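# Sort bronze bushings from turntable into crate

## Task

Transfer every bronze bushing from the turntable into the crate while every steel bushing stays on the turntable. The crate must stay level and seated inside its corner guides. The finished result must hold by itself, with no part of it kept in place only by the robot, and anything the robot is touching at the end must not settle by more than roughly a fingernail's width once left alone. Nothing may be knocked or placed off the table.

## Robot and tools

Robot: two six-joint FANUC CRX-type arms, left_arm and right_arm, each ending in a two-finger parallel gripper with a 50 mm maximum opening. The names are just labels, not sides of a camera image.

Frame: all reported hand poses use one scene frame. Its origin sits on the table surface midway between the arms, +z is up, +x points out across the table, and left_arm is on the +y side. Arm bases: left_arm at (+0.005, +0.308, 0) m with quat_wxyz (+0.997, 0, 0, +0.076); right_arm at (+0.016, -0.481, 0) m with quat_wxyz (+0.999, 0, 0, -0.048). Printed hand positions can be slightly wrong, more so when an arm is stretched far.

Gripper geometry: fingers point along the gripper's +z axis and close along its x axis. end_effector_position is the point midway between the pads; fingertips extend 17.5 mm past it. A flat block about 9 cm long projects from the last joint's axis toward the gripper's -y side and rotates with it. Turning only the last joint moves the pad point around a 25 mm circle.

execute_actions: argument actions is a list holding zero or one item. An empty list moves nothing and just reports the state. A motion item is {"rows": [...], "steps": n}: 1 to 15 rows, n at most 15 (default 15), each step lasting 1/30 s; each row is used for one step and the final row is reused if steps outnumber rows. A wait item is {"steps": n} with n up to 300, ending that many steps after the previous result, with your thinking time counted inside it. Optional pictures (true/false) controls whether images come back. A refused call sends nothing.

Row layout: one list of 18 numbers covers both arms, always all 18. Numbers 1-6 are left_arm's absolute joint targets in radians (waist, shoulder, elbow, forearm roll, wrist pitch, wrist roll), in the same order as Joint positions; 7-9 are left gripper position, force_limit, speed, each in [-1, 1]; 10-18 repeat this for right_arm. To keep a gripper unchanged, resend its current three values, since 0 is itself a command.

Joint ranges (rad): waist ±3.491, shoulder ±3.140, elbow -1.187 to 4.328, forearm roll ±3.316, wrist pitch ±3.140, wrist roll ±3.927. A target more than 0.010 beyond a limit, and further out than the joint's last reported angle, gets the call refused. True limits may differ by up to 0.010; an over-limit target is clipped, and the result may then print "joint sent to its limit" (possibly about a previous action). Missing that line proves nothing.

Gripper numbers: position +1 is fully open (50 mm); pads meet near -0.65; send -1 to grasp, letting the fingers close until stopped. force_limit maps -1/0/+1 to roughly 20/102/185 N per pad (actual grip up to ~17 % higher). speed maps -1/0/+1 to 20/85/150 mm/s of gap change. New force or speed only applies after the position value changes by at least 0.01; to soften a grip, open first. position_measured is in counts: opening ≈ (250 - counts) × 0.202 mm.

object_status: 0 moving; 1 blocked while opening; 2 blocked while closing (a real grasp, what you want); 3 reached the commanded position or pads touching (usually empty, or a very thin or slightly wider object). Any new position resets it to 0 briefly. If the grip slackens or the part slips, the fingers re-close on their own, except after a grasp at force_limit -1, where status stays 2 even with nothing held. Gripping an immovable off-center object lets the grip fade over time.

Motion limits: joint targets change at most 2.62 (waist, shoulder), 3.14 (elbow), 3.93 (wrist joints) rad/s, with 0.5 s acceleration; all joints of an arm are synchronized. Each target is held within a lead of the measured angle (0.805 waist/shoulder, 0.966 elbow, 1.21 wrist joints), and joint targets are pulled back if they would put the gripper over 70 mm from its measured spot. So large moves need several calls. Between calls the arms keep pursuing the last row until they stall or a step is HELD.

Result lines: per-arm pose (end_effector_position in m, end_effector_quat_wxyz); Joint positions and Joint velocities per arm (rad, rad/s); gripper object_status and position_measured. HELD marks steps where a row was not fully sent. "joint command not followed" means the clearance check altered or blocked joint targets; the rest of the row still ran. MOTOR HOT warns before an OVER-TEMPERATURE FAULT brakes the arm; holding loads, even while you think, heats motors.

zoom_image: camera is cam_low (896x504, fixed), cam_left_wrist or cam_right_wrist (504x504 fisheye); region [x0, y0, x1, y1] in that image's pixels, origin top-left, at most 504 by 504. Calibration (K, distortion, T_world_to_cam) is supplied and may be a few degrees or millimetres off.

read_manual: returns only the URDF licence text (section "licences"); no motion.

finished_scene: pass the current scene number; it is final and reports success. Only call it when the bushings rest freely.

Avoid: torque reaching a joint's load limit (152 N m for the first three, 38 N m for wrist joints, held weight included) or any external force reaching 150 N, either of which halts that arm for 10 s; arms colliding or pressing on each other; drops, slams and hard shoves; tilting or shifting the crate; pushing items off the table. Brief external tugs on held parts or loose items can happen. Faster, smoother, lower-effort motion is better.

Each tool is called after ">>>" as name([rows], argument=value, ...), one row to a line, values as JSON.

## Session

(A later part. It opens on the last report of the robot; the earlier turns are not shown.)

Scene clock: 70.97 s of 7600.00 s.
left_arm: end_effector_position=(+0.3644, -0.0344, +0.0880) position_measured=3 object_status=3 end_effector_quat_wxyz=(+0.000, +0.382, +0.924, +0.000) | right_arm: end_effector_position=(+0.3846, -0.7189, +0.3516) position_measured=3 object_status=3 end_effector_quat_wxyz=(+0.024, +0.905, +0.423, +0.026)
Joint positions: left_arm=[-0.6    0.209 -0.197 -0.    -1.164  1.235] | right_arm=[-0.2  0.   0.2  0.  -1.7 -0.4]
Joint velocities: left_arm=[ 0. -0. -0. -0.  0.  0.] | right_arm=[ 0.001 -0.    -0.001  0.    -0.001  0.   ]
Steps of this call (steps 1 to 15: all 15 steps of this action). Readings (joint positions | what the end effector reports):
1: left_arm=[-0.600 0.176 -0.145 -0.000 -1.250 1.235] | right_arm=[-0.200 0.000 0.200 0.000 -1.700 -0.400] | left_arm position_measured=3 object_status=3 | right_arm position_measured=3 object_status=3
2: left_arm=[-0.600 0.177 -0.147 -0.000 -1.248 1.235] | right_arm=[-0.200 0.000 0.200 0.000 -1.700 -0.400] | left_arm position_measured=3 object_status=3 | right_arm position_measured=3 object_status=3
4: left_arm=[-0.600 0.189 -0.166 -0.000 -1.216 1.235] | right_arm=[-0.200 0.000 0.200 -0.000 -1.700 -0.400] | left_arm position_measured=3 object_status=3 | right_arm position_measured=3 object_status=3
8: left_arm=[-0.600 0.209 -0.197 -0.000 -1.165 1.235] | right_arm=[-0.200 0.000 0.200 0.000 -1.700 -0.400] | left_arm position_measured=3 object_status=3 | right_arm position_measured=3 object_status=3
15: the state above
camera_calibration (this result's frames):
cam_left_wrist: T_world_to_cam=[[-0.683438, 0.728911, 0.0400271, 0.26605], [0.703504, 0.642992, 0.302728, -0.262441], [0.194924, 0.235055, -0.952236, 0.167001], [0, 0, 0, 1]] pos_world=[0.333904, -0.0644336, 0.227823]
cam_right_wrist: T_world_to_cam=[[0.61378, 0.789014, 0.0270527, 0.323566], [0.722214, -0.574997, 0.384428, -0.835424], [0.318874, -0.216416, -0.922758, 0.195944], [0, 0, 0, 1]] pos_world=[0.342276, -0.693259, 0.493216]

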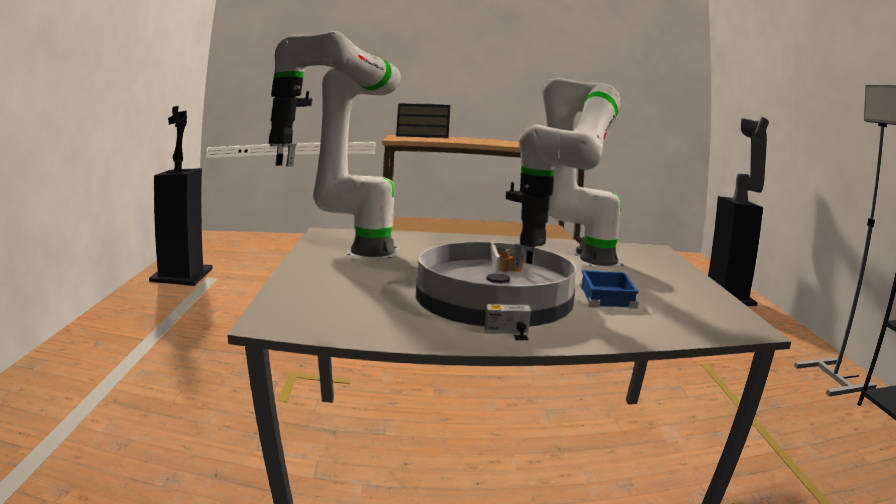

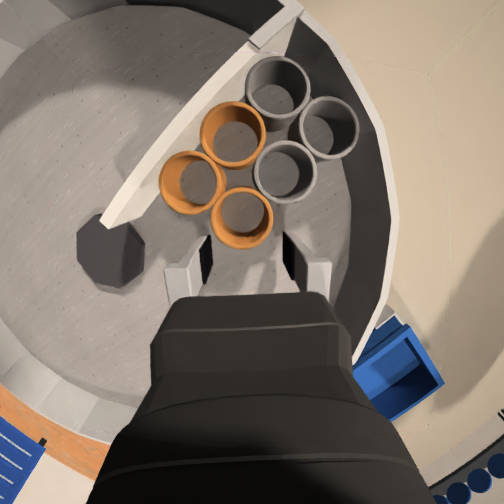

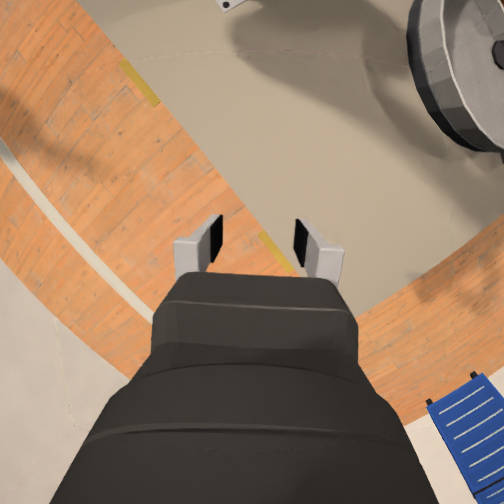

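>>> execute_actions([
  {"rows":[[-0.626,0.209,-0.1975,0,-1.164,1.26,1,-0.6,0,-0.2,0,0.2,0,-1.7,-0.4,1,0,0]],"steps":12},
])

>>> execute_actions([
  {"rows":[[-0.626,0.209,-0.1975,0,-1.164,1.26,-1,-0.6,-0.5,-0.2,0,0.2,0,-1.7,-0.4,1,0,0]],"steps":15},
])

Scene clock: 75.07 s of 7600.00 s.
left_arm: end_effector_position=(+0.3558, -0.0441, +0.0881) position_measured=3 object_status=3 end_effector_quat_wxyz=(+0.000, +0.382, +0.924, -0.000) | right_arm: end_effector_position=(+0.3846, -0.7189, +0.3516) position_measured=3 object_status=3 end_effector_quat_wxyz=(+0.024, +0.905, +0.423, +0.026)
Joint positions: left_arm=[-0.626  0.209 -0.198  0.    -1.164  1.26 ] | right_arm=[-0.2  0.   0.2  0.  -1.7 -0.4]
Joint velocities: left_arm=[-0.001  0.    -0.001 -0.001  0.     0.   ] | right_arm=[-0.001 -0.     0.    -0.    -0.001  0.001]
Steps of this call (steps 1 to 15: the robot went on to your last target; steps 16 to 111: nothing new was sent; steps 112 to 123: all 12 steps of this action). Readings (joint positions | what the end effector reports):
112: left_arm=[-0.600 0.209 -0.198 0.000 -1.164 1.235] | right_arm=[-0.200 0.000 0.200 0.000 -1.700 -0.400] | left_arm position_measured=3 object_status=3 | right_arm position_measured=3 object_status=3
113: left_arm=[-0.602 0.209 -0.198 0.000 -1.164 1.236] | right_arm=[-0.200 0.000 0.200 -0.000 -1.700 -0.400] | left_arm position_measured=3 object_status=3 | right_arm position_measured=3 object_status=3
115: left_arm=[-0.618 0.209 -0.198 0.000 -1.164 1.252] | right_arm=[-0.200 0.000 0.200 0.000 -1.700 -0.400] | left_arm position_measured=3 object_status=3 | right_arm position_measured=3 object_status=3
119: left_arm=[-0.626 0.209 -0.198 0.000 -1.164 1.260] | right_arm=[-0.200 0.000 0.200 0.000 -1.700 -0.400] | left_arm position_measured=3 object_status=3 | right_arm position_measured=3 object_status=3
123: the state above
camera_calibration (this result's frames):
cam_left_wrist: T_world_to_cam=[[-0.682816, 0.729501, 0.0398795, 0.267062], [0.704069, 0.642473, 0.302516, -0.25037], [0.195064, 0.23464, -0.95231, 0.170938], [0, 0, 0, 1]] pos_world=[0.325288, -0.0740748, 0.227876]
cam_right_wrist: T_world_to_cam=[[0.61378, 0.789014, 0.0270527, 0.323566], [0.722214, -0.574997, 0.384428, -0.835424], [0.318875, -0.216417, -0.922758, 0.195943], [0, 0, 0, 1]] pos_world=[0.342276, -0.693259, 0.493216]

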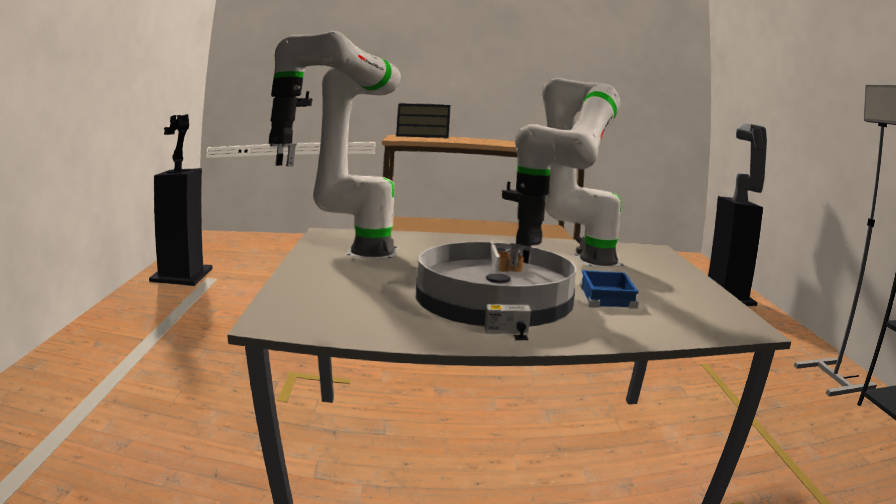

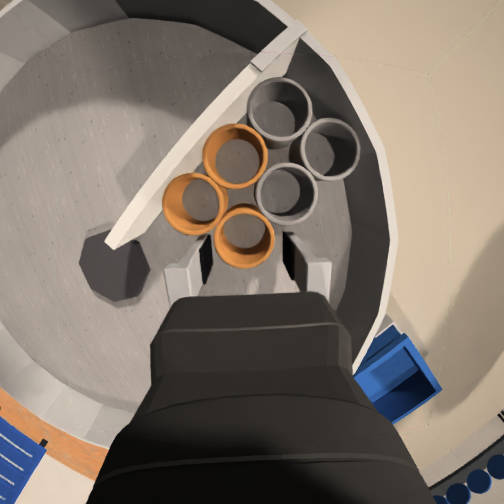

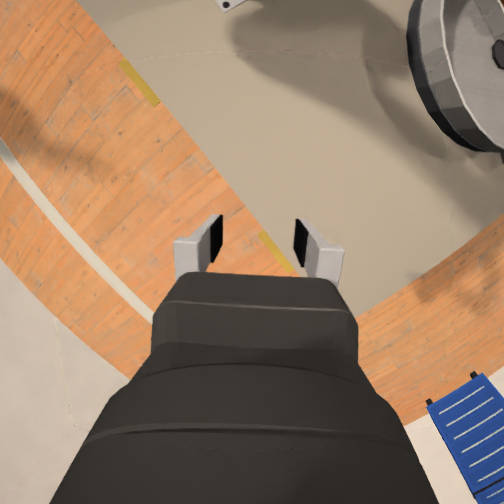

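Scene clock: 75.57 s of 7600.00 s.
left_arm: end_effector_position=(+0.3558, -0.0442, +0.0881) position_measured=66 object_status=2 end_effector_quat_wxyz=(+0.000, +0.382, +0.924, -0.000) | right_arm: end_effector_position=(+0.3846, -0.7189, +0.3516) position_measured=3 object_status=3 end_effector_quat_wxyz=(+0.024, +0.905, +0.423, +0.026)
Joint positions: left_arm=[-0.626  0.209 -0.198  0.    -1.164  1.26 ] | right_arm=[-0.2  0.   0.2  0.  -1.7 -0.4]
Joint velocities: left_arm=[ 0.    -0.    -0.001  0.     0.     0.   ] | right_arm=[-0.     0.     0.001 -0.     0.002  0.001]
Steps of this call (steps 1 to 15: all 15 steps of this action). Readings (joint positions | what the end effector reports):
1: left_arm=[-0.626 0.209 -0.198 0.000 -1.164 1.260] | right_arm=[-0.200 0.000 0.200 0.000 -1.700 -0.400] | left_arm position_measured=5 object_status=0 | right_arm position_measured=3 object_status=3
2: left_arm=[-0.626 0.209 -0.198 0.000 -1.164 1.260] | right_arm=[-0.200 0.000 0.200 0.000 -1.700 -0.400] | left_arm position_measured=14 object_status=0 | right_arm position_measured=3 object_status=3
4: left_arm=[-0.626 0.209 -0.198 0.000 -1.164 1.260] | right_arm=[-0.200 -0.000 0.200 0.000 -1.700 -0.400] | left_arm position_measured=31 object_status=0 | right_arm position_measured=3 object_status=3
8: left_arm=[-0.626 0.209 -0.198 0.000 -1.164 1.260] | right_arm=[-0.200 0.000 0.200 0.000 -1.700 -0.400] | left_arm position_measured=66 object_status=0 | right_arm position_measured=3 object_status=3
15: the state above
camera_calibration (this result's frames):
cam_left_wrist: T_world_to_cam=[[-0.682786, 0.729529, 0.0398793, 0.267055], [0.704095, 0.642444, 0.302516, -0.250336], [0.195074, 0.234632, -0.95231, 0.170948], [0, 0, 0, 1]] pos_world=[0.325254, -0.0741074, 0.227876]
cam_right_wrist: T_world_to_cam=[[0.61378, 0.789014, 0.0270527, 0.323566], [0.722214, -0.574997, 0.384428, -0.835424], [0.318874, -0.216416, -0.922758, 0.195943], [0, 0, 0, 1]] pos_world=[0.342276, -0.693259, 0.493216]

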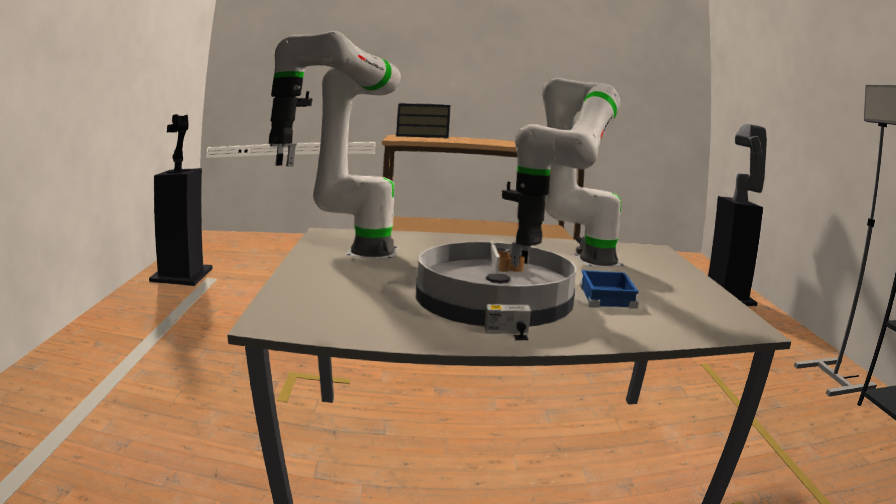

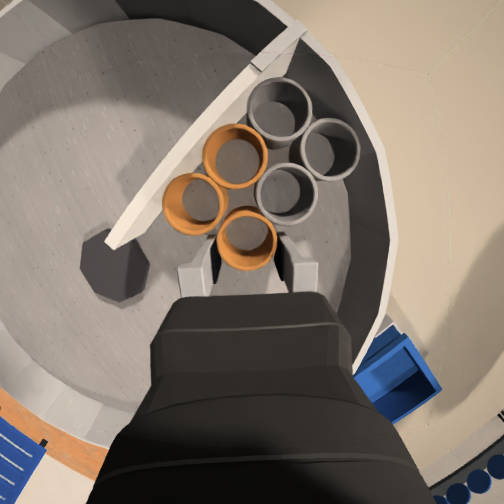

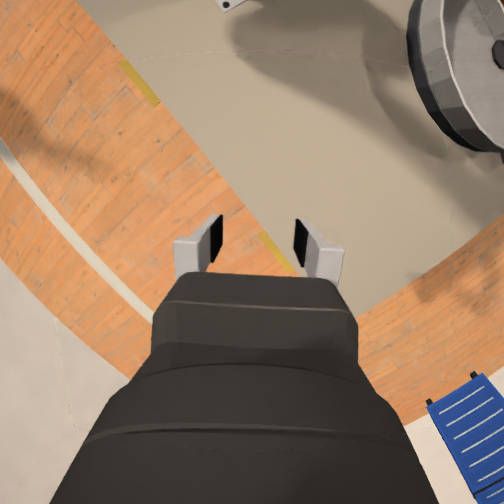

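>>> execute_actions([
  {"rows":[[-0.626,0.142,-0.052,0,-1.377,1.26,-1,-0.6,-0.5,-0.2,0,0.2,0,-1.7,-0.4,1,0,0]],"steps":15},
], pictures=false)

>>> execute_actions([
  {"steps":5},
], pictures=false)

>>> execute_actions([
  {"rows":[[0.083,-0.096,-0.3,0,-1.367,1.336,-1,-0.6,-0.5,-0.2,0,0.2,0,-1.7,-0.4,1,0,0]],"steps":15},
], pictures=false)

>>> execute_actions([
  {"steps":27},
])

Scene clock: 82.43 s of 7600.00 s.
left_arm: end_effector_position=(+0.3556, -0.0440, +0.1799) position_measured=66 object_status=2 end_effector_quat_wxyz=(-0.000, +0.382, +0.924, +0.000) | right_arm: end_effector_position=(+0.3846, -0.7189, +0.3516) position_measured=3 object_status=3 end_effector_quat_wxyz=(+0.024, +0.905, +0.423, +0.026)
Joint positions: left_arm=[-0.626  0.142 -0.052 -0.    -1.377  1.26 ] | right_arm=[-0.2  0.   0.2  0.  -1.7 -0.4]
Joint velocities: left_arm=[-0.    -0.    -0.     0.001 -0.001  0.   ] | right_arm=[-0.001  0.     0.001  0.    -0.     0.   ]
Steps of this call (steps 1 to 15: the robot went on to your last target; steps 16 to 191: nothing new was sent; steps 192 to 206: all 15 steps of this action). Readings (joint positions | what the end effector reports):
192: left_arm=[-0.626 0.209 -0.197 -0.000 -1.164 1.260] | right_arm=[-0.200 -0.000 0.200 0.000 -1.700 -0.400] | left_arm position_measured=66 object_status=2 | right_arm position_measured=3 object_status=3
193: left_arm=[-0.626 0.208 -0.195 -0.000 -1.167 1.260] | right_arm=[-0.200 0.000 0.200 0.000 -1.700 -0.400] | left_arm position_measured=66 object_status=2 | right_arm position_measured=3 object_status=3
195: left_arm=[-0.626 0.199 -0.174 -0.000 -1.199 1.260] | right_arm=[-0.200 0.000 0.200 -0.000 -1.700 -0.400] | left_arm position_measured=66 object_status=2 | right_arm position_measured=3 object_status=3
199: left_arm=[-0.626 0.157 -0.085 -0.000 -1.328 1.260] | right_arm=[-0.200 0.000 0.200 0.000 -1.700 -0.400] | left_arm position_measured=66 object_status=2 | right_arm position_measured=3 object_status=3
206: the state above

Scene clock: 82.60 s of 7600.00 s.
left_arm: end_effector_position=(+0.3556, -0.0440, +0.1799) position_measured=66 object_status=2 end_effector_quat_wxyz=(-0.000, +0.382, +0.924, +0.000) | right_arm: end_effector_position=(+0.3846, -0.7189, +0.3516) position_measured=3 object_status=3 end_effector_quat_wxyz=(+0.024, +0.905, +0.423, +0.026)
Joint positions: left_arm=[-0.626  0.142 -0.052 -0.    -1.377  1.26 ] | right_arm=[-0.2  0.   0.2  0.  -1.7 -0.4]
Joint velocities: left_arm=[ 0.  0. -0. -0. -0. -0.] | right_arm=[-0.001 -0.     0.    -0.    -0.    -0.   ]
Steps of this call (steps 1 to 5: the robot went on to your last target). Readings (joint positions | what the end effector reports):
1: left_arm=[-0.626 0.142 -0.052 -0.000 -1.377 1.260] | right_arm=[-0.200 0.000 0.200 0.000 -1.700 -0.400] | left_arm position_measured=66 object_status=2 | right_arm position_measured=3 object_status=3
2: left_arm=[-0.626 0.142 -0.052 -0.000 -1.377 1.260] | right_arm=[-0.200 0.000 0.200 0.000 -1.700 -0.400] | left_arm position_measured=66 object_status=2 | right_arm position_measured=3 object_status=3
4: left_arm=[-0.626 0.142 -0.052 -0.000 -1.377 1.260] | right_arm=[-0.200 0.000 0.200 -0.000 -1.700 -0.400] | left_arm position_measured=66 object_status=2 | right_arm position_measured=3 object_status=3
5: the state above

Scene clock: 83.10 s of 7600.00 s.
left_arm: end_effector_position=(+0.4062, +0.0958, +0.1814) position_measured=66 object_status=2 end_effector_quat_wxyz=(-0.001, +0.206, +0.978, -0.000) | right_arm: end_effector_position=(+0.3846, -0.7189, +0.3516) position_measured=3 object_status=3 end_effector_quat_wxyz=(+0.024, +0.905, +0.423, +0.026)
Joint positions: left_arm=[-0.293  0.03  -0.17   0.    -1.372  1.296] | right_arm=[-0.2  0.   0.2  0.  -1.7 -0.4]
Joint velocities: left_arm=[ 0.891 -0.298 -0.309 -0.     0.013  0.095] | right_arm=[ 0.     0.001 -0.001 -0.     0.     0.   ]
Steps of this call (steps 1 to 15: all 15 steps of this action). Readings (joint positions | what the end effector reports):
1: left_arm=[-0.626 0.142 -0.052 -0.000 -1.377 1.260] | right_arm=[-0.200 0.000 0.200 0.000 -1.700 -0.400] | left_arm position_measured=66 object_status=2 | right_arm position_measured=3 object_status=3
2: left_arm=[-0.624 0.141 -0.053 0.000 -1.377 1.260] | right_arm=[-0.200 0.000 0.200 0.000 -1.700 -0.400] | left_arm position_measured=66 object_status=2 | right_arm position_measured=3 object_status=3
4: left_arm=[-0.604 0.134 -0.061 0.000 -1.377 1.262] | right_arm=[-0.200 0.000 0.200 0.000 -1.700 -0.400] | left_arm position_measured=66 object_status=2 | right_arm position_measured=3 object_status=3
8: left_arm=[-0.499 0.099 -0.098 0.000 -1.375 1.274] | right_arm=[-0.200 0.000 0.200 0.000 -1.700 -0.400] | left_arm position_measured=66 object_status=2 | right_arm position_measured=3 object_status=3
15: the state above

Scene clock: 84.00 s of 7600.00 s.
left_arm: end_effector_position=(+0.4070, +0.2458, +0.1780) position_measured=66 object_status=2 end_effector_quat_wxyz=(-0.000, -0.000, +1.000, -0.000) | right_arm: end_effector_position=(+0.3846, -0.7189, +0.3516) position_measured=3 object_status=3 end_effector_quat_wxyz=(+0.024, +0.905, +0.423, +0.026)
Joint positions: left_arm=[ 0.083 -0.096 -0.3   -0.    -1.367  1.336] | right_arm=[-0.2  0.   0.2  0.  -1.7 -0.4]
Joint velocities: left_arm=[ 0.  0.  0. -0.  0.  0.] | right_arm=[ 0.002 -0.     0.    -0.    -0.    -0.   ]
Steps of this call (steps 1 to 27: the robot went on to your last target). Readings (joint positions | what the end effector reports):
1: left_arm=[-0.263 0.020 -0.180 0.000 -1.372 1.299] | right_arm=[-0.200 0.000 0.200 0.000 -1.700 -0.400] | left_arm position_measured=66 object_status=2 | right_arm position_measured=3 object_status=3
2: left_arm=[-0.233 0.010 -0.191 0.000 -1.371 1.302] | right_arm=[-0.200 0.000 0.200 0.000 -1.700 -0.400] | left_arm position_measured=66 object_status=2 | right_arm position_measured=3 object_status=3
4: left_arm=[-0.171 -0.011 -0.212 0.000 -1.371 1.309] | right_arm=[-0.200 0.000 0.200 0.000 -1.700 -0.400] | left_arm position_measured=66 object_status=2 | right_arm position_measured=3 object_status=3
8: left_arm=[-0.046 -0.053 -0.255 0.000 -1.369 1.322] | right_arm=[-0.200 0.000 0.200 0.000 -1.700 -0.400] | left_arm position_measured=66 object_status=2 | right_arm position_measured=3 object_status=3
27: the state above
camera_calibration (this result's frames):
cam_left_wrist: T_world_to_cam=[[-0.99862, 0.0335258, 0.0404245, 0.386386], [0.0442078, 0.952149, 0.302421, -0.307439], [-0.0283512, 0.30379, -0.952317, 0.252497], [0, 0, 0, 1]] pos_world=[0.406602, 0.203067, 0.317813]
cam_right_wrist: T_world_to_cam=[[0.61378, 0.789014, 0.0270527, 0.323566], [0.722214, -0.574997, 0.384428, -0.835424], [0.318874, -0.216416, -0.922758, 0.195944], [0, 0, 0, 1]] pos_world=[0.342276, -0.693259, 0.493216]

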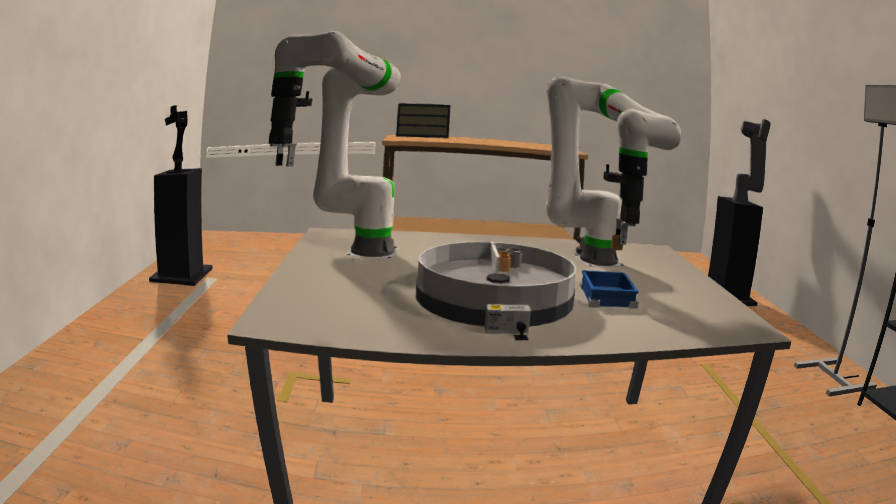

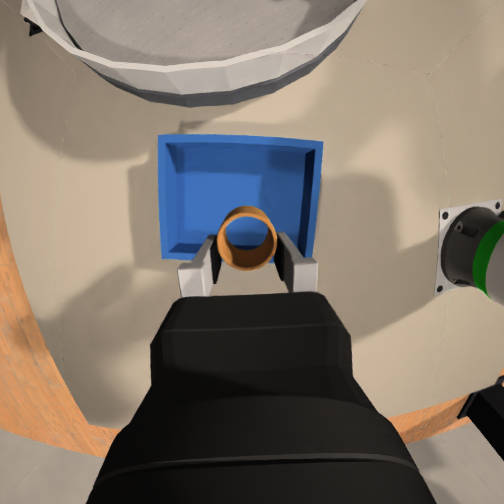

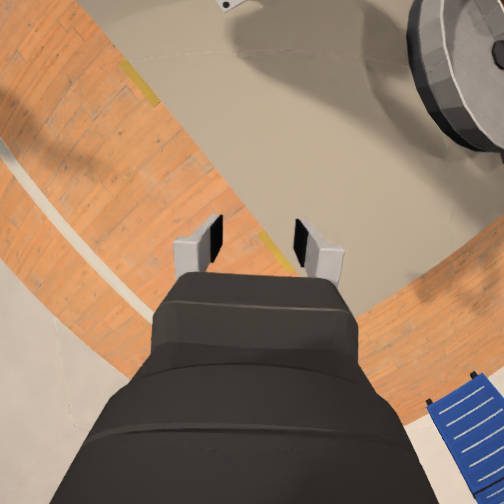

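>>> execute_actions([
  {"rows":[[0.113,-0.01,-0.46,0,-1.121,1.306,-1,-0.6,-0.5,-0.2,0,0.2,0,-1.7,-0.4,1,0,0]],"steps":15},
], pictures=false)

>>> execute_actions([
  {"rows":[[0.113,0.029,-0.51,0,-1.032,1.306,-1,-0.6,-0.5,-0.2,0,0.2,0,-1.7,-0.4,1,0,0]],"steps":15},
])

>>> execute_actions([
  {"rows":[[0.113,0.029,-0.51,0,-1.032,1.306,1,-0.6,-0.5,-0.2,0,0.2,0,-1.7,-0.4,1,0,0]],"steps":10},
])

>>> execute_actions([
  {"rows":[[0.113,-0.096,-0.3,0,-1.367,1.306,1,-0.6,-0.5,-0.2,0,0.2,0,-1.7,-0.4,1,0,0]],"steps":15},
], pictures=false)

>>> execute_actions([
  {"steps":5},
], pictures=false)

>>> execute_actions([
  {"rows":[[-0.626,0.142,-0.052,0,-1.377,1.26,1,-0.6,-0.5,-0.2,0,0.2,0,-1.7,-0.4,1,0,0]],"steps":15},
], pictures=false)

>>> execute_actions([
  {"steps":27},
])

Scene clock: 93.37 s of 7600.00 s.
left_arm: end_effector_position=(+0.4093, +0.2583, +0.0801) position_measured=66 object_status=2 end_effector_quat_wxyz=(-0.000, -0.000, +1.000, +0.000) | right_arm: end_effector_position=(+0.3846, -0.7189, +0.3516) position_measured=3 object_status=3 end_effector_quat_wxyz=(+0.024, +0.905, +0.423, +0.026)
Joint positions: left_arm=[ 0.113 -0.01  -0.46  -0.    -1.121  1.306] | right_arm=[-0.2  0.   0.2  0.  -1.7 -0.4]
Joint velocities: left_arm=[-0.    -0.    -0.001 -0.     0.003 -0.   ] | right_arm=[-0.     0.    -0.001  0.     0.001  0.   ]
Steps of this call (steps 1 to 15: the robot went on to your last target; steps 16 to 266: nothing new was sent; steps 267 to 281: all 15 steps of this action). Readings (joint positions | what the end effector reports):
267: left_arm=[0.083 -0.096 -0.300 -0.000 -1.367 1.336] | right_arm=[-0.200 0.000 0.200 0.000 -1.700 -0.400] | left_arm position_measured=66 object_status=2 | right_arm position_measured=3 object_status=3
268: left_arm=[0.083 -0.095 -0.302 -0.000 -1.363 1.336] | right_arm=[-0.200 0.000 0.200 0.000 -1.700 -0.400] | left_arm position_measured=66 object_status=2 | right_arm position_measured=3 object_status=3
270: left_arm=[0.087 -0.084 -0.322 -0.000 -1.332 1.333] | right_arm=[-0.200 0.000 0.200 0.000 -1.700 -0.400] | left_arm position_measured=66 object_status=2 | right_arm position_measured=3 object_status=3
274: left_arm=[0.104 -0.036 -0.412 -0.000 -1.195 1.315] | right_arm=[-0.200 0.000 0.200 0.000 -1.700 -0.400] | left_arm position_measured=66 object_status=2 | right_arm position_measured=3 object_status=3
281: the state above

Scene clock: 93.87 s of 7600.00 s.
left_arm: end_effector_position=(+0.4071, +0.2577, +0.0461) position_measured=66 object_status=2 end_effector_quat_wxyz=(-0.000, -0.000, +1.000, -0.000) | right_arm: end_effector_position=(+0.3846, -0.7189, +0.3516) position_measured=3 object_status=3 end_effector_quat_wxyz=(+0.024, +0.905, +0.423, +0.026)
Joint positions: left_arm=[ 0.113  0.029 -0.51  -0.    -1.032  1.306] | right_arm=[-0.2  0.   0.2  0.  -1.7 -0.4]
Joint velocities: left_arm=[-0.  0.  0.  0.  0.  0.] | right_arm=[ 0.    -0.    -0.001  0.     0.     0.   ]
Steps of this call (steps 1 to 15: all 15 steps of this action). Readings (joint positions | what the end effector reports):
1: left_arm=[0.113 -0.010 -0.460 -0.000 -1.121 1.306] | right_arm=[-0.200 0.000 0.200 0.000 -1.700 -0.400] | left_arm position_measured=66 object_status=2 | right_arm position_measured=3 object_status=3
2: left_arm=[0.113 -0.009 -0.462 -0.000 -1.117 1.306] | right_arm=[-0.200 0.000 0.200 0.000 -1.700 -0.400] | left_arm position_measured=66 object_status=2 | right_arm position_measured=3 object_status=3
4: left_arm=[0.113 0.005 -0.479 -0.000 -1.086 1.306] | right_arm=[-0.200 0.000 0.200 0.000 -1.700 -0.400] | left_arm position_measured=66 object_status=2 | right_arm position_measured=3 object_status=3
8: left_arm=[0.113 0.029 -0.510 -0.000 -1.033 1.306] | right_arm=[-0.200 0.000 0.200 0.000 -1.700 -0.400] | left_arm position_measured=66 object_status=2 | right_arm position_measured=3 object_status=3
15: the state above
camera_calibration (this result's frames):
cam_left_wrist: T_world_to_cam=[[-0.998622, 0.033487, 0.0403983, 0.391452], [0.0441628, 0.95215, 0.302423, -0.278832], [-0.028338, 0.30379, -0.952317, 0.123314], [0, 0, 0, 1]] pos_world=[0.406721, 0.21492, 0.185946]
cam_right_wrist: T_world_to_cam=[[0.61378, 0.789014, 0.0270527, 0.323566], [0.722214, -0.574997, 0.384428, -0.835424], [0.318874, -0.216417, -0.922758, 0.195943], [0, 0, 0, 1]] pos_world=[0.342276, -0.693259, 0.493216]

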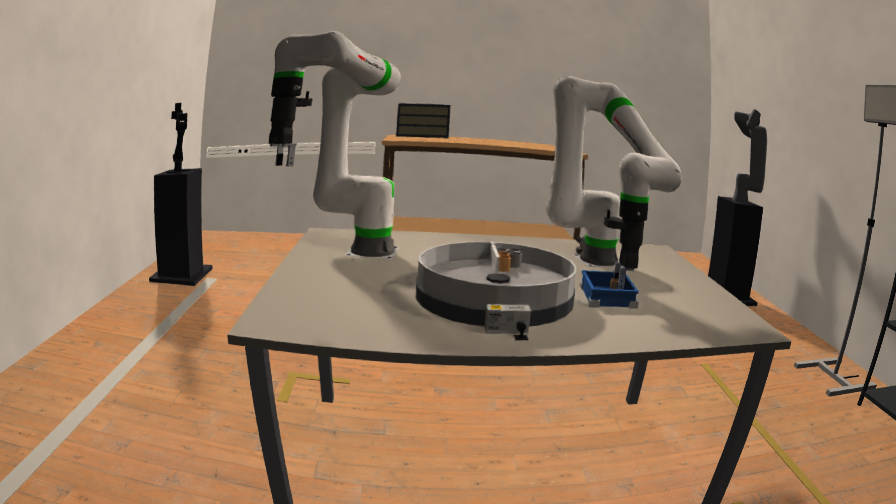

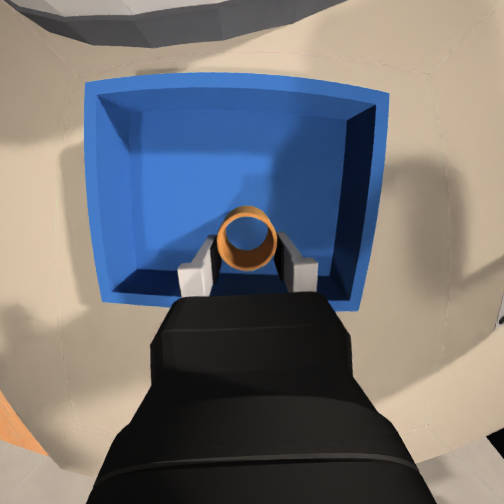

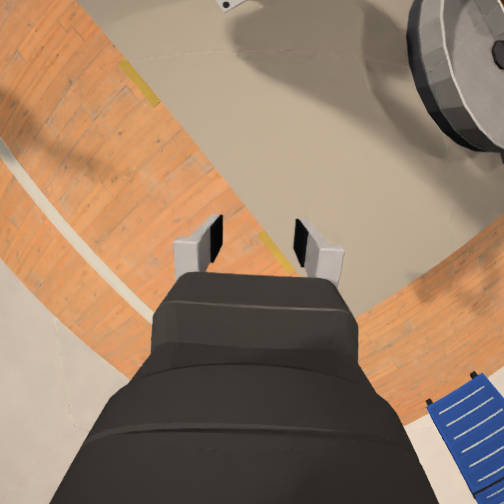

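Scene clock: 94.20 s of 7600.00 s.
left_arm: end_effector_position=(+0.4071, +0.2577, +0.0461) position_measured=3 object_status=0 end_effector_quat_wxyz=(-0.000, -0.000, +1.000, -0.000) | right_arm: end_effector_position=(+0.3846, -0.7189, +0.3516) position_measured=3 object_status=3 end_effector_quat_wxyz=(+0.024, +0.905, +0.423, +0.026)
Joint positions: left_arm=[ 0.113  0.029 -0.51  -0.    -1.032  1.306] | right_arm=[-0.2  0.   0.2  0.  -1.7 -0.4]
Joint velocities: left_arm=[ 0.  0. -0.  0. -0.  0.] | right_arm=[ 0.  0. -0.  0.  0. -0.]
Steps of this call (steps 1 to 10: all 10 steps of this action). Readings (joint positions | what the end effector reports):
1: left_arm=[0.113 0.029 -0.510 -0.000 -1.032 1.306] | right_arm=[-0.200 0.000 0.200 0.000 -1.700 -0.400] | left_arm position_measured=64 object_status=0 | right_arm position_measured=3 object_status=3
2: left_arm=[0.113 0.029 -0.510 -0.000 -1.032 1.306] | right_arm=[-0.200 0.000 0.200 0.000 -1.700 -0.400] | left_arm position_measured=55 object_status=0 | right_arm position_measured=3 object_status=3
4: left_arm=[0.113 0.029 -0.510 -0.000 -1.032 1.306] | right_arm=[-0.200 0.000 0.200 0.000 -1.700 -0.400] | left_arm position_measured=38 object_status=0 | right_arm position_measured=3 object_status=3
8: left_arm=[0.113 0.029 -0.510 -0.000 -1.032 1.306] | right_arm=[-0.200 0.000 0.200 0.000 -1.700 -0.400] | left_arm position_measured=5 object_status=0 | right_arm position_measured=3 object_status=3
10: the state above
camera_calibration (this result's frames):
cam_left_wrist: T_world_to_cam=[[-0.998623, 0.033487, 0.0403825, 0.391458], [0.0441582, 0.952149, 0.302428, -0.278832], [-0.0283228, 0.303794, -0.952317, 0.123307], [0, 0, 0, 1]] pos_world=[0.406724, 0.214921, 0.185945]
cam_right_wrist: T_world_to_cam=[[0.61378, 0.789014, 0.0270527, 0.323566], [0.722214, -0.574997, 0.384428, -0.835424], [0.318875, -0.216417, -0.922758, 0.195943], [0, 0, 0, 1]] pos_world=[0.342276, -0.693259, 0.493216]

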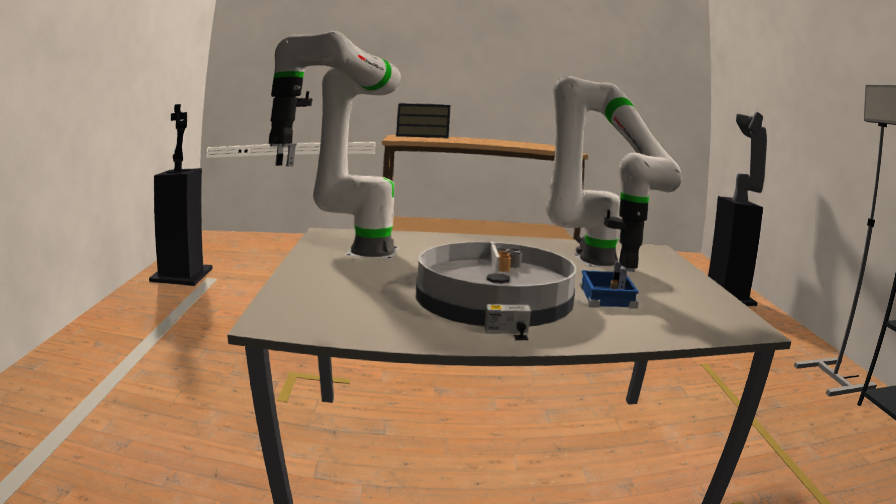

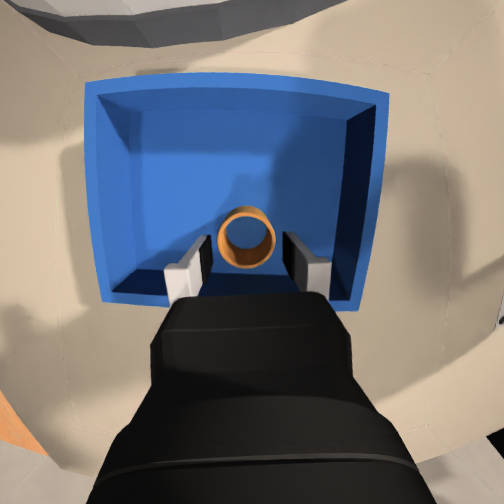

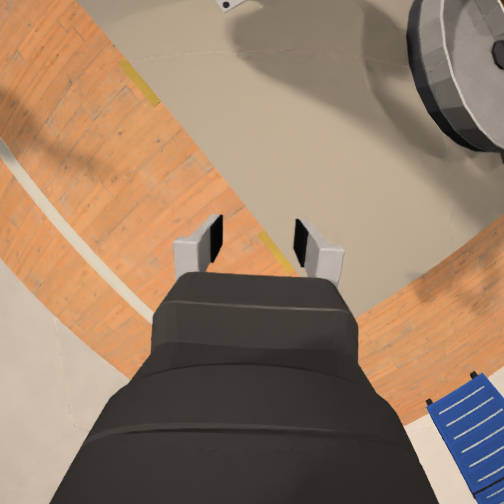

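Scene clock: 94.70 s of 7600.00 s.
left_arm: end_effector_position=(+0.4081, +0.2579, +0.1778) position_measured=3 object_status=3 end_effector_quat_wxyz=(+0.000, -0.000, +1.000, +0.000) | right_arm: end_effector_position=(+0.3846, -0.7189, +0.3516) position_measured=3 object_status=3 end_effector_quat_wxyz=(+0.024, +0.905, +0.423, +0.026)
Joint positions: left_arm=[ 0.113 -0.096 -0.3   -0.    -1.366  1.306] | right_arm=[-0.2  0.   0.2  0.  -1.7 -0.4]
Joint velocities: left_arm=[-0.    -0.005  0.009 -0.    -0.029 -0.   ] | right_arm=[ 0.001 -0.    -0.001  0.     0.     0.   ]
Steps of this call (steps 1 to 15: all 15 steps of this action). Readings (joint positions | what the end effector reports):
1: left_arm=[0.113 0.029 -0.510 -0.000 -1.032 1.306] | right_arm=[-0.200 0.000 0.200 0.000 -1.700 -0.400] | left_arm position_measured=3 object_status=0 | right_arm position_measured=3 object_status=3
2: left_arm=[0.113 0.028 -0.508 -0.000 -1.034 1.306] | right_arm=[-0.200 0.000 0.200 0.000 -1.700 -0.400] | left_arm position_measured=3 object_status=0 | right_arm position_measured=3 object_status=3
4: left_arm=[0.113 0.016 -0.489 -0.000 -1.066 1.306] | right_arm=[-0.200 0.000 0.200 0.000 -1.700 -0.400] | left_arm position_measured=3 object_status=0 | right_arm position_measured=3 object_status=3
8: left_arm=[0.113 -0.036 -0.400 -0.000 -1.207 1.306] | right_arm=[-0.200 0.000 0.200 0.000 -1.700 -0.400] | left_arm position_measured=3 object_status=3 | right_arm position_measured=3 object_status=3
15: the state above

Scene clock: 94.87 s of 7600.00 s.
left_arm: end_effector_position=(+0.4079, +0.2579, +0.1779) position_measured=3 object_status=3 end_effector_quat_wxyz=(-0.000, -0.000, +1.000, -0.000) | right_arm: end_effector_position=(+0.3846, -0.7189, +0.3516) position_measured=3 object_status=3 end_effector_quat_wxyz=(+0.024, +0.905, +0.423, +0.026)
Joint positions: left_arm=[ 0.113 -0.096 -0.3   -0.    -1.367  1.306] | right_arm=[-0.2  0.   0.2  0.  -1.7 -0.4]
Joint velocities: left_arm=[ 0.    -0.001  0.002 -0.    -0.    -0.   ] | right_arm=[ 0.001 -0.    -0.001  0.    -0.001 -0.   ]
Steps of this call (steps 1 to 5: the robot went on to your last target). Readings (joint positions | what the end effector reports):
1: left_arm=[0.113 -0.096 -0.300 -0.000 -1.367 1.306] | right_arm=[-0.200 0.000 0.200 0.000 -1.700 -0.400] | left_arm position_measured=3 object_status=3 | right_arm position_measured=3 object_status=3
2: left_arm=[0.113 -0.096 -0.300 -0.000 -1.367 1.306] | right_arm=[-0.200 0.000 0.200 0.000 -1.700 -0.400] | left_arm position_measured=3 object_status=3 | right_arm position_measured=3 object_status=3
4: left_arm=[0.113 -0.096 -0.300 -0.000 -1.367 1.306] | right_arm=[-0.200 0.000 0.200 0.000 -1.700 -0.400] | left_arm position_measured=3 object_status=3 | right_arm position_measured=3 object_status=3
5: the state above

Scene clock: 95.37 s of 7600.00 s.
left_arm: end_effector_position=(+0.4123, +0.1202, +0.1813) position_measured=3 object_status=3 end_effector_quat_wxyz=(-0.001, +0.183, +0.983, -0.000) | right_arm: end_effector_position=(+0.3846, -0.7189, +0.3516) position_measured=3 object_status=3 end_effector_quat_wxyz=(+0.024, +0.905, +0.423, +0.026)
Joint positions: left_arm=[-0.235  0.017 -0.183 -0.    -1.372  1.284] | right_arm=[-0.2  0.   0.2  0.  -1.7 -0.4]
Joint velocities: left_arm=[-0.894  0.284  0.299 -0.    -0.012 -0.055] | right_arm=[ 0.     0.    -0.001  0.     0.     0.   ]
Steps of this call (steps 1 to 15: all 15 steps of this action). Readings (joint positions | what the end effector reports):
1: left_arm=[0.113 -0.096 -0.300 -0.000 -1.367 1.306] | right_arm=[-0.200 0.000 0.200 0.000 -1.700 -0.400] | left_arm position_measured=3 object_status=3 | right_arm position_measured=3 object_status=3
2: left_arm=[0.111 -0.095 -0.299 -0.000 -1.367 1.306] | right_arm=[-0.200 0.000 0.200 0.000 -1.700 -0.400] | left_arm position_measured=3 object_status=3 | right_arm position_measured=3 object_status=3
4: left_arm=[0.091 -0.088 -0.292 -0.000 -1.367 1.305] | right_arm=[-0.200 0.000 0.200 0.000 -1.700 -0.400] | left_arm position_measured=3 object_status=3 | right_arm position_measured=3 object_status=3
8: left_arm=[-0.018 -0.052 -0.256 -0.000 -1.369 1.298] | right_arm=[-0.200 -0.000 0.200 -0.000 -1.700 -0.400] | left_arm position_measured=3 object_status=3 | right_arm position_measured=3 object_status=3
15: the state above

Scene clock: 96.27 s of 7600.00 s.
left_arm: end_effector_position=(+0.3556, -0.0440, +0.1800) position_measured=3 object_status=3 end_effector_quat_wxyz=(-0.000, +0.382, +0.924, +0.000) | right_arm: end_effector_position=(+0.3846, -0.7189, +0.3516) position_measured=3 object_status=3 end_effector_quat_wxyz=(+0.024, +0.905, +0.423, +0.026)
Joint positions: left_arm=[-0.626  0.142 -0.052 -0.    -1.377  1.26 ] | right_arm=[-0.2  0.   0.2 -0.  -1.7 -0.4]
Joint velocities: left_arm=[ 0.     0.     0.001 -0.    -0.     0.   ] | right_arm=[ 0.    -0.    -0.001 -0.    -0.    -0.001]
Steps of this call (steps 1 to 27: the robot went on to your last target). Readings (joint positions | what the end effector reports):
1: left_arm=[-0.265 0.027 -0.173 -0.000 -1.372 1.282] | right_arm=[-0.200 0.000 0.200 -0.000 -1.700 -0.400] | left_arm position_measured=3 object_status=3 | right_arm position_measured=3 object_status=3
2: left_arm=[-0.295 0.036 -0.163 -0.000 -1.373 1.281] | right_arm=[-0.200 0.000 0.200 0.000 -1.700 -0.400] | left_arm position_measured=3 object_status=3 | right_arm position_measured=3 object_status=3
4: left_arm=[-0.354 0.055 -0.143 -0.000 -1.373 1.277] | right_arm=[-0.200 -0.000 0.200 0.000 -1.700 -0.400] | left_arm position_measured=3 object_status=3 | right_arm position_measured=3 object_status=3
8: left_arm=[-0.470 0.092 -0.104 -0.000 -1.375 1.270] | right_arm=[-0.200 0.000 0.200 0.000 -1.700 -0.400] | left_arm position_measured=3 object_status=3 | right_arm position_measured=3 object_status=3
27: the state above
camera_calibration (this result's frames):
cam_left_wrist: T_world_to_cam=[[-0.682759, 0.729524, 0.040439, 0.263032], [0.704243, 0.642336, 0.3024, -0.278127], [0.194633, 0.234946, -0.952323, 0.258649], [0, 0, 0, 1]] pos_world=[0.325115, -0.0740054, 0.319786]
cam_right_wrist: T_world_to_cam=[[0.61378, 0.789014, 0.0270529, 0.323566], [0.722214, -0.574997, 0.384428, -0.835424], [0.318875, -0.216416, -0.922758, 0.195943], [0, 0, 0, 1]] pos_world=[0.342276, -0.693259, 0.493216]

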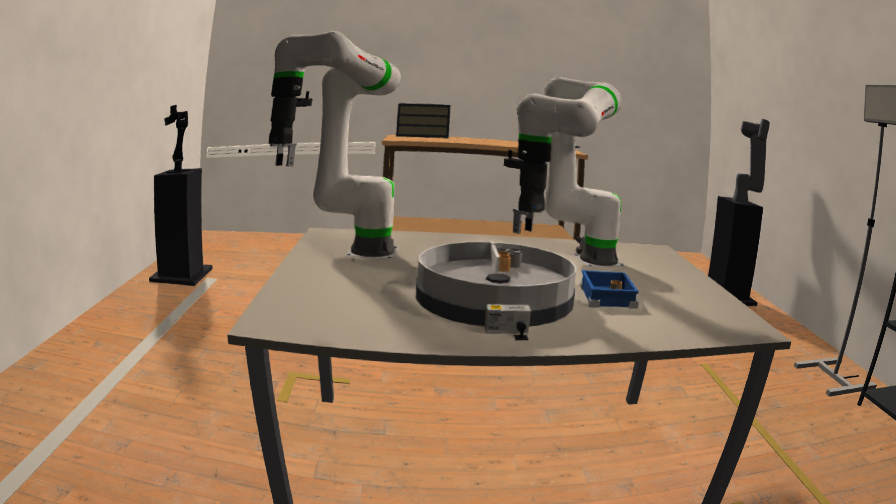

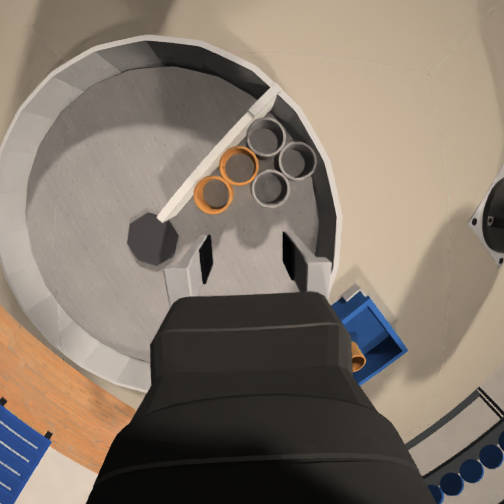

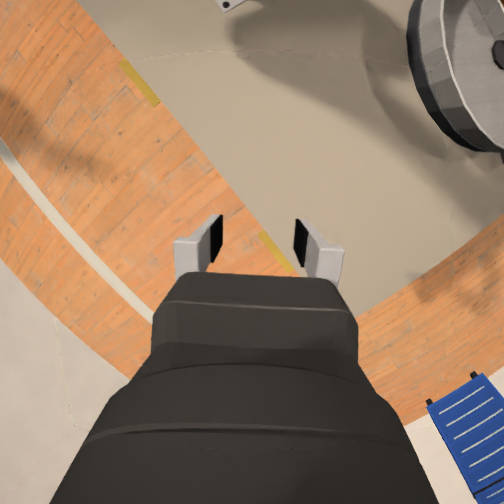

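>>> execute_actions([
  {"rows":[[-0.65,0.225,-0.072,0,-1.274,1.418,0.77,-0.6,-0.5,-0.2,0,0.2,0,-1.7,-0.4,1,0,0]],"steps":15},
], pictures=false)

>>> execute_actions([
  {"rows":[[-0.65,0.26,-0.1346,0,-1.177,1.418,0.77,-0.6,-0.5,-0.2,0,0.2,0,-1.7,-0.4,1,0,0]],"steps":15},
])

Scene clock: 108.83 s of 7600.00 s.
left_arm: end_effector_position=(+0.3699, -0.0658, +0.1308) position_measured=37 object_status=3 end_effector_quat_wxyz=(-0.000, +0.319, +0.948, +0.000) | right_arm: end_effector_position=(+0.3846, -0.7189, +0.3516) position_measured=3 object_status=3 end_effector_quat_wxyz=(+0.024, +0.905, +0.423, +0.026)
Joint positions: left_arm=[-0.65   0.225 -0.072 -0.    -1.274  1.418] | right_arm=[-0.2  0.   0.2  0.  -1.7 -0.4]
Joint velocities: left_arm=[ 0.     0.     0.    -0.     0.     0.001] | right_arm=[ 0.     0.001 -0.001 -0.     0.001  0.   ]
Steps of this call (steps 1 to 15: the robot went on to your last target; steps 16 to 362: nothing new was sent; steps 363 to 377: all 15 steps of this action). Readings (joint positions | what the end effector reports):
363: left_arm=[-0.626 0.142 -0.052 -0.000 -1.377 1.260] | right_arm=[-0.200 0.000 0.200 0.000 -1.700 -0.400] | left_arm position_measured=5 object_status=0 | right_arm position_measured=3 object_status=3
364: left_arm=[-0.627 0.144 -0.052 -0.000 -1.375 1.262] | right_arm=[-0.200 0.000 0.200 0.000 -1.700 -0.400] | left_arm position_measured=14 object_status=0 | right_arm position_measured=3 object_status=3
366: left_arm=[-0.631 0.160 -0.056 -0.000 -1.355 1.294] | right_arm=[-0.200 0.000 0.200 -0.000 -1.700 -0.400] | left_arm position_measured=31 object_status=0 | right_arm position_measured=3 object_status=3
370: left_arm=[-0.648 0.218 -0.070 -0.000 -1.283 1.403] | right_arm=[-0.200 0.000 0.200 0.000 -1.700 -0.400] | left_arm position_measured=37 object_status=0 | right_arm position_measured=3 object_status=3
377: the state above

Scene clock: 109.33 s of 7600.00 s.
left_arm: end_effector_position=(+0.3695, -0.0656, +0.0879) position_measured=37 object_status=3 end_effector_quat_wxyz=(-0.000, +0.319, +0.948, +0.000) | right_arm: end_effector_position=(+0.3846, -0.7189, +0.3516) position_measured=3 object_status=3 end_effector_quat_wxyz=(+0.024, +0.905, +0.423, +0.026)
Joint positions: left_arm=[-0.65   0.26  -0.135 -0.    -1.177  1.418] | right_arm=[-0.2  0.   0.2  0.  -1.7 -0.4]
Joint velocities: left_arm=[-0.    -0.    -0.001  0.    -0.    -0.   ] | right_arm=[ 0.001 -0.001  0.001  0.    -0.    -0.001]
Steps of this call (steps 1 to 15: all 15 steps of this action). Readings (joint positions | what the end effector reports):
1: left_arm=[-0.650 0.225 -0.072 -0.000 -1.274 1.418] | right_arm=[-0.200 -0.000 0.200 0.000 -1.700 -0.400] | left_arm position_measured=37 object_status=3 | right_arm position_measured=3 object_status=3
2: left_arm=[-0.650 0.226 -0.074 -0.000 -1.270 1.418] | right_arm=[-0.200 -0.000 0.200 0.000 -1.700 -0.400] | left_arm position_measured=37 object_status=3 | right_arm position_measured=3 object_status=3
4: left_arm=[-0.650 0.237 -0.094 -0.000 -1.239 1.418] | right_arm=[-0.200 0.000 0.200 0.000 -1.700 -0.400] | left_arm position_measured=37 object_status=3 | right_arm position_measured=3 object_status=3
8: left_arm=[-0.650 0.260 -0.134 -0.000 -1.178 1.418] | right_arm=[-0.200 0.000 0.200 0.000 -1.700 -0.400] | left_arm position_measured=37 object_status=3 | right_arm position_measured=3 object_status=3
15: the state above
camera_calibration (this result's frames):
cam_left_wrist: T_world_to_cam=[[-0.774049, 0.631792, 0.0410746, 0.319218], [0.612316, 0.730533, 0.302311, -0.206462], [0.160991, 0.259154, -0.952324, 0.187334], [0, 0, 0, 1]] pos_world=[0.343351, -0.0994006, 0.227707]
cam_right_wrist: T_world_to_cam=[[0.61378, 0.789014, 0.0270527, 0.323566], [0.722214, -0.574997, 0.384429, -0.835424], [0.318875, -0.216417, -0.922758, 0.195943], [0, 0, 0, 1]] pos_world=[0.342276, -0.693259, 0.493216]

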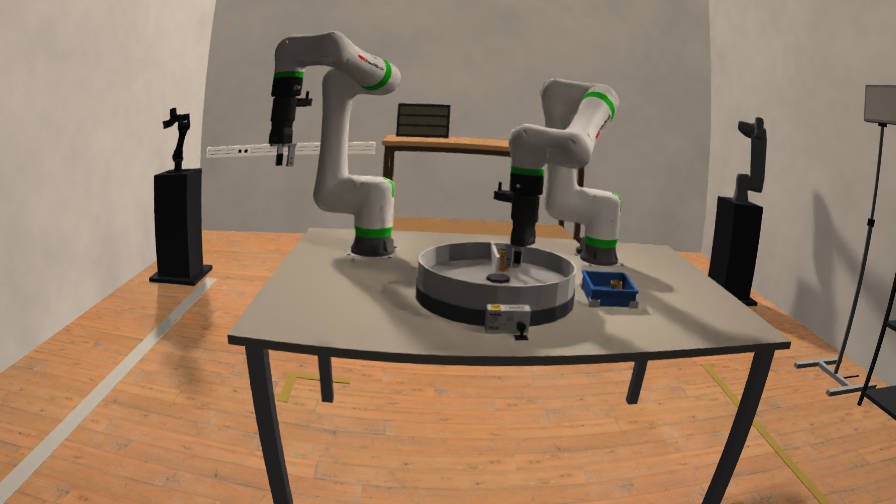

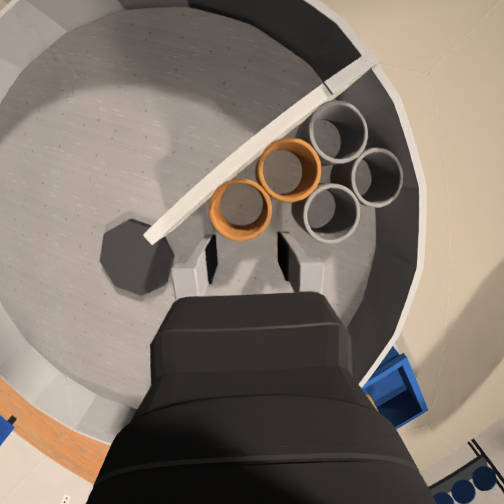

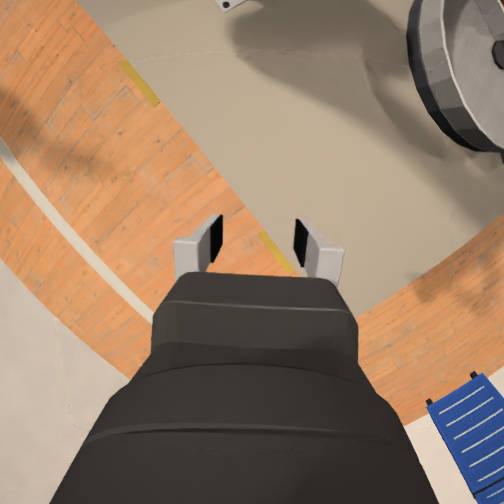

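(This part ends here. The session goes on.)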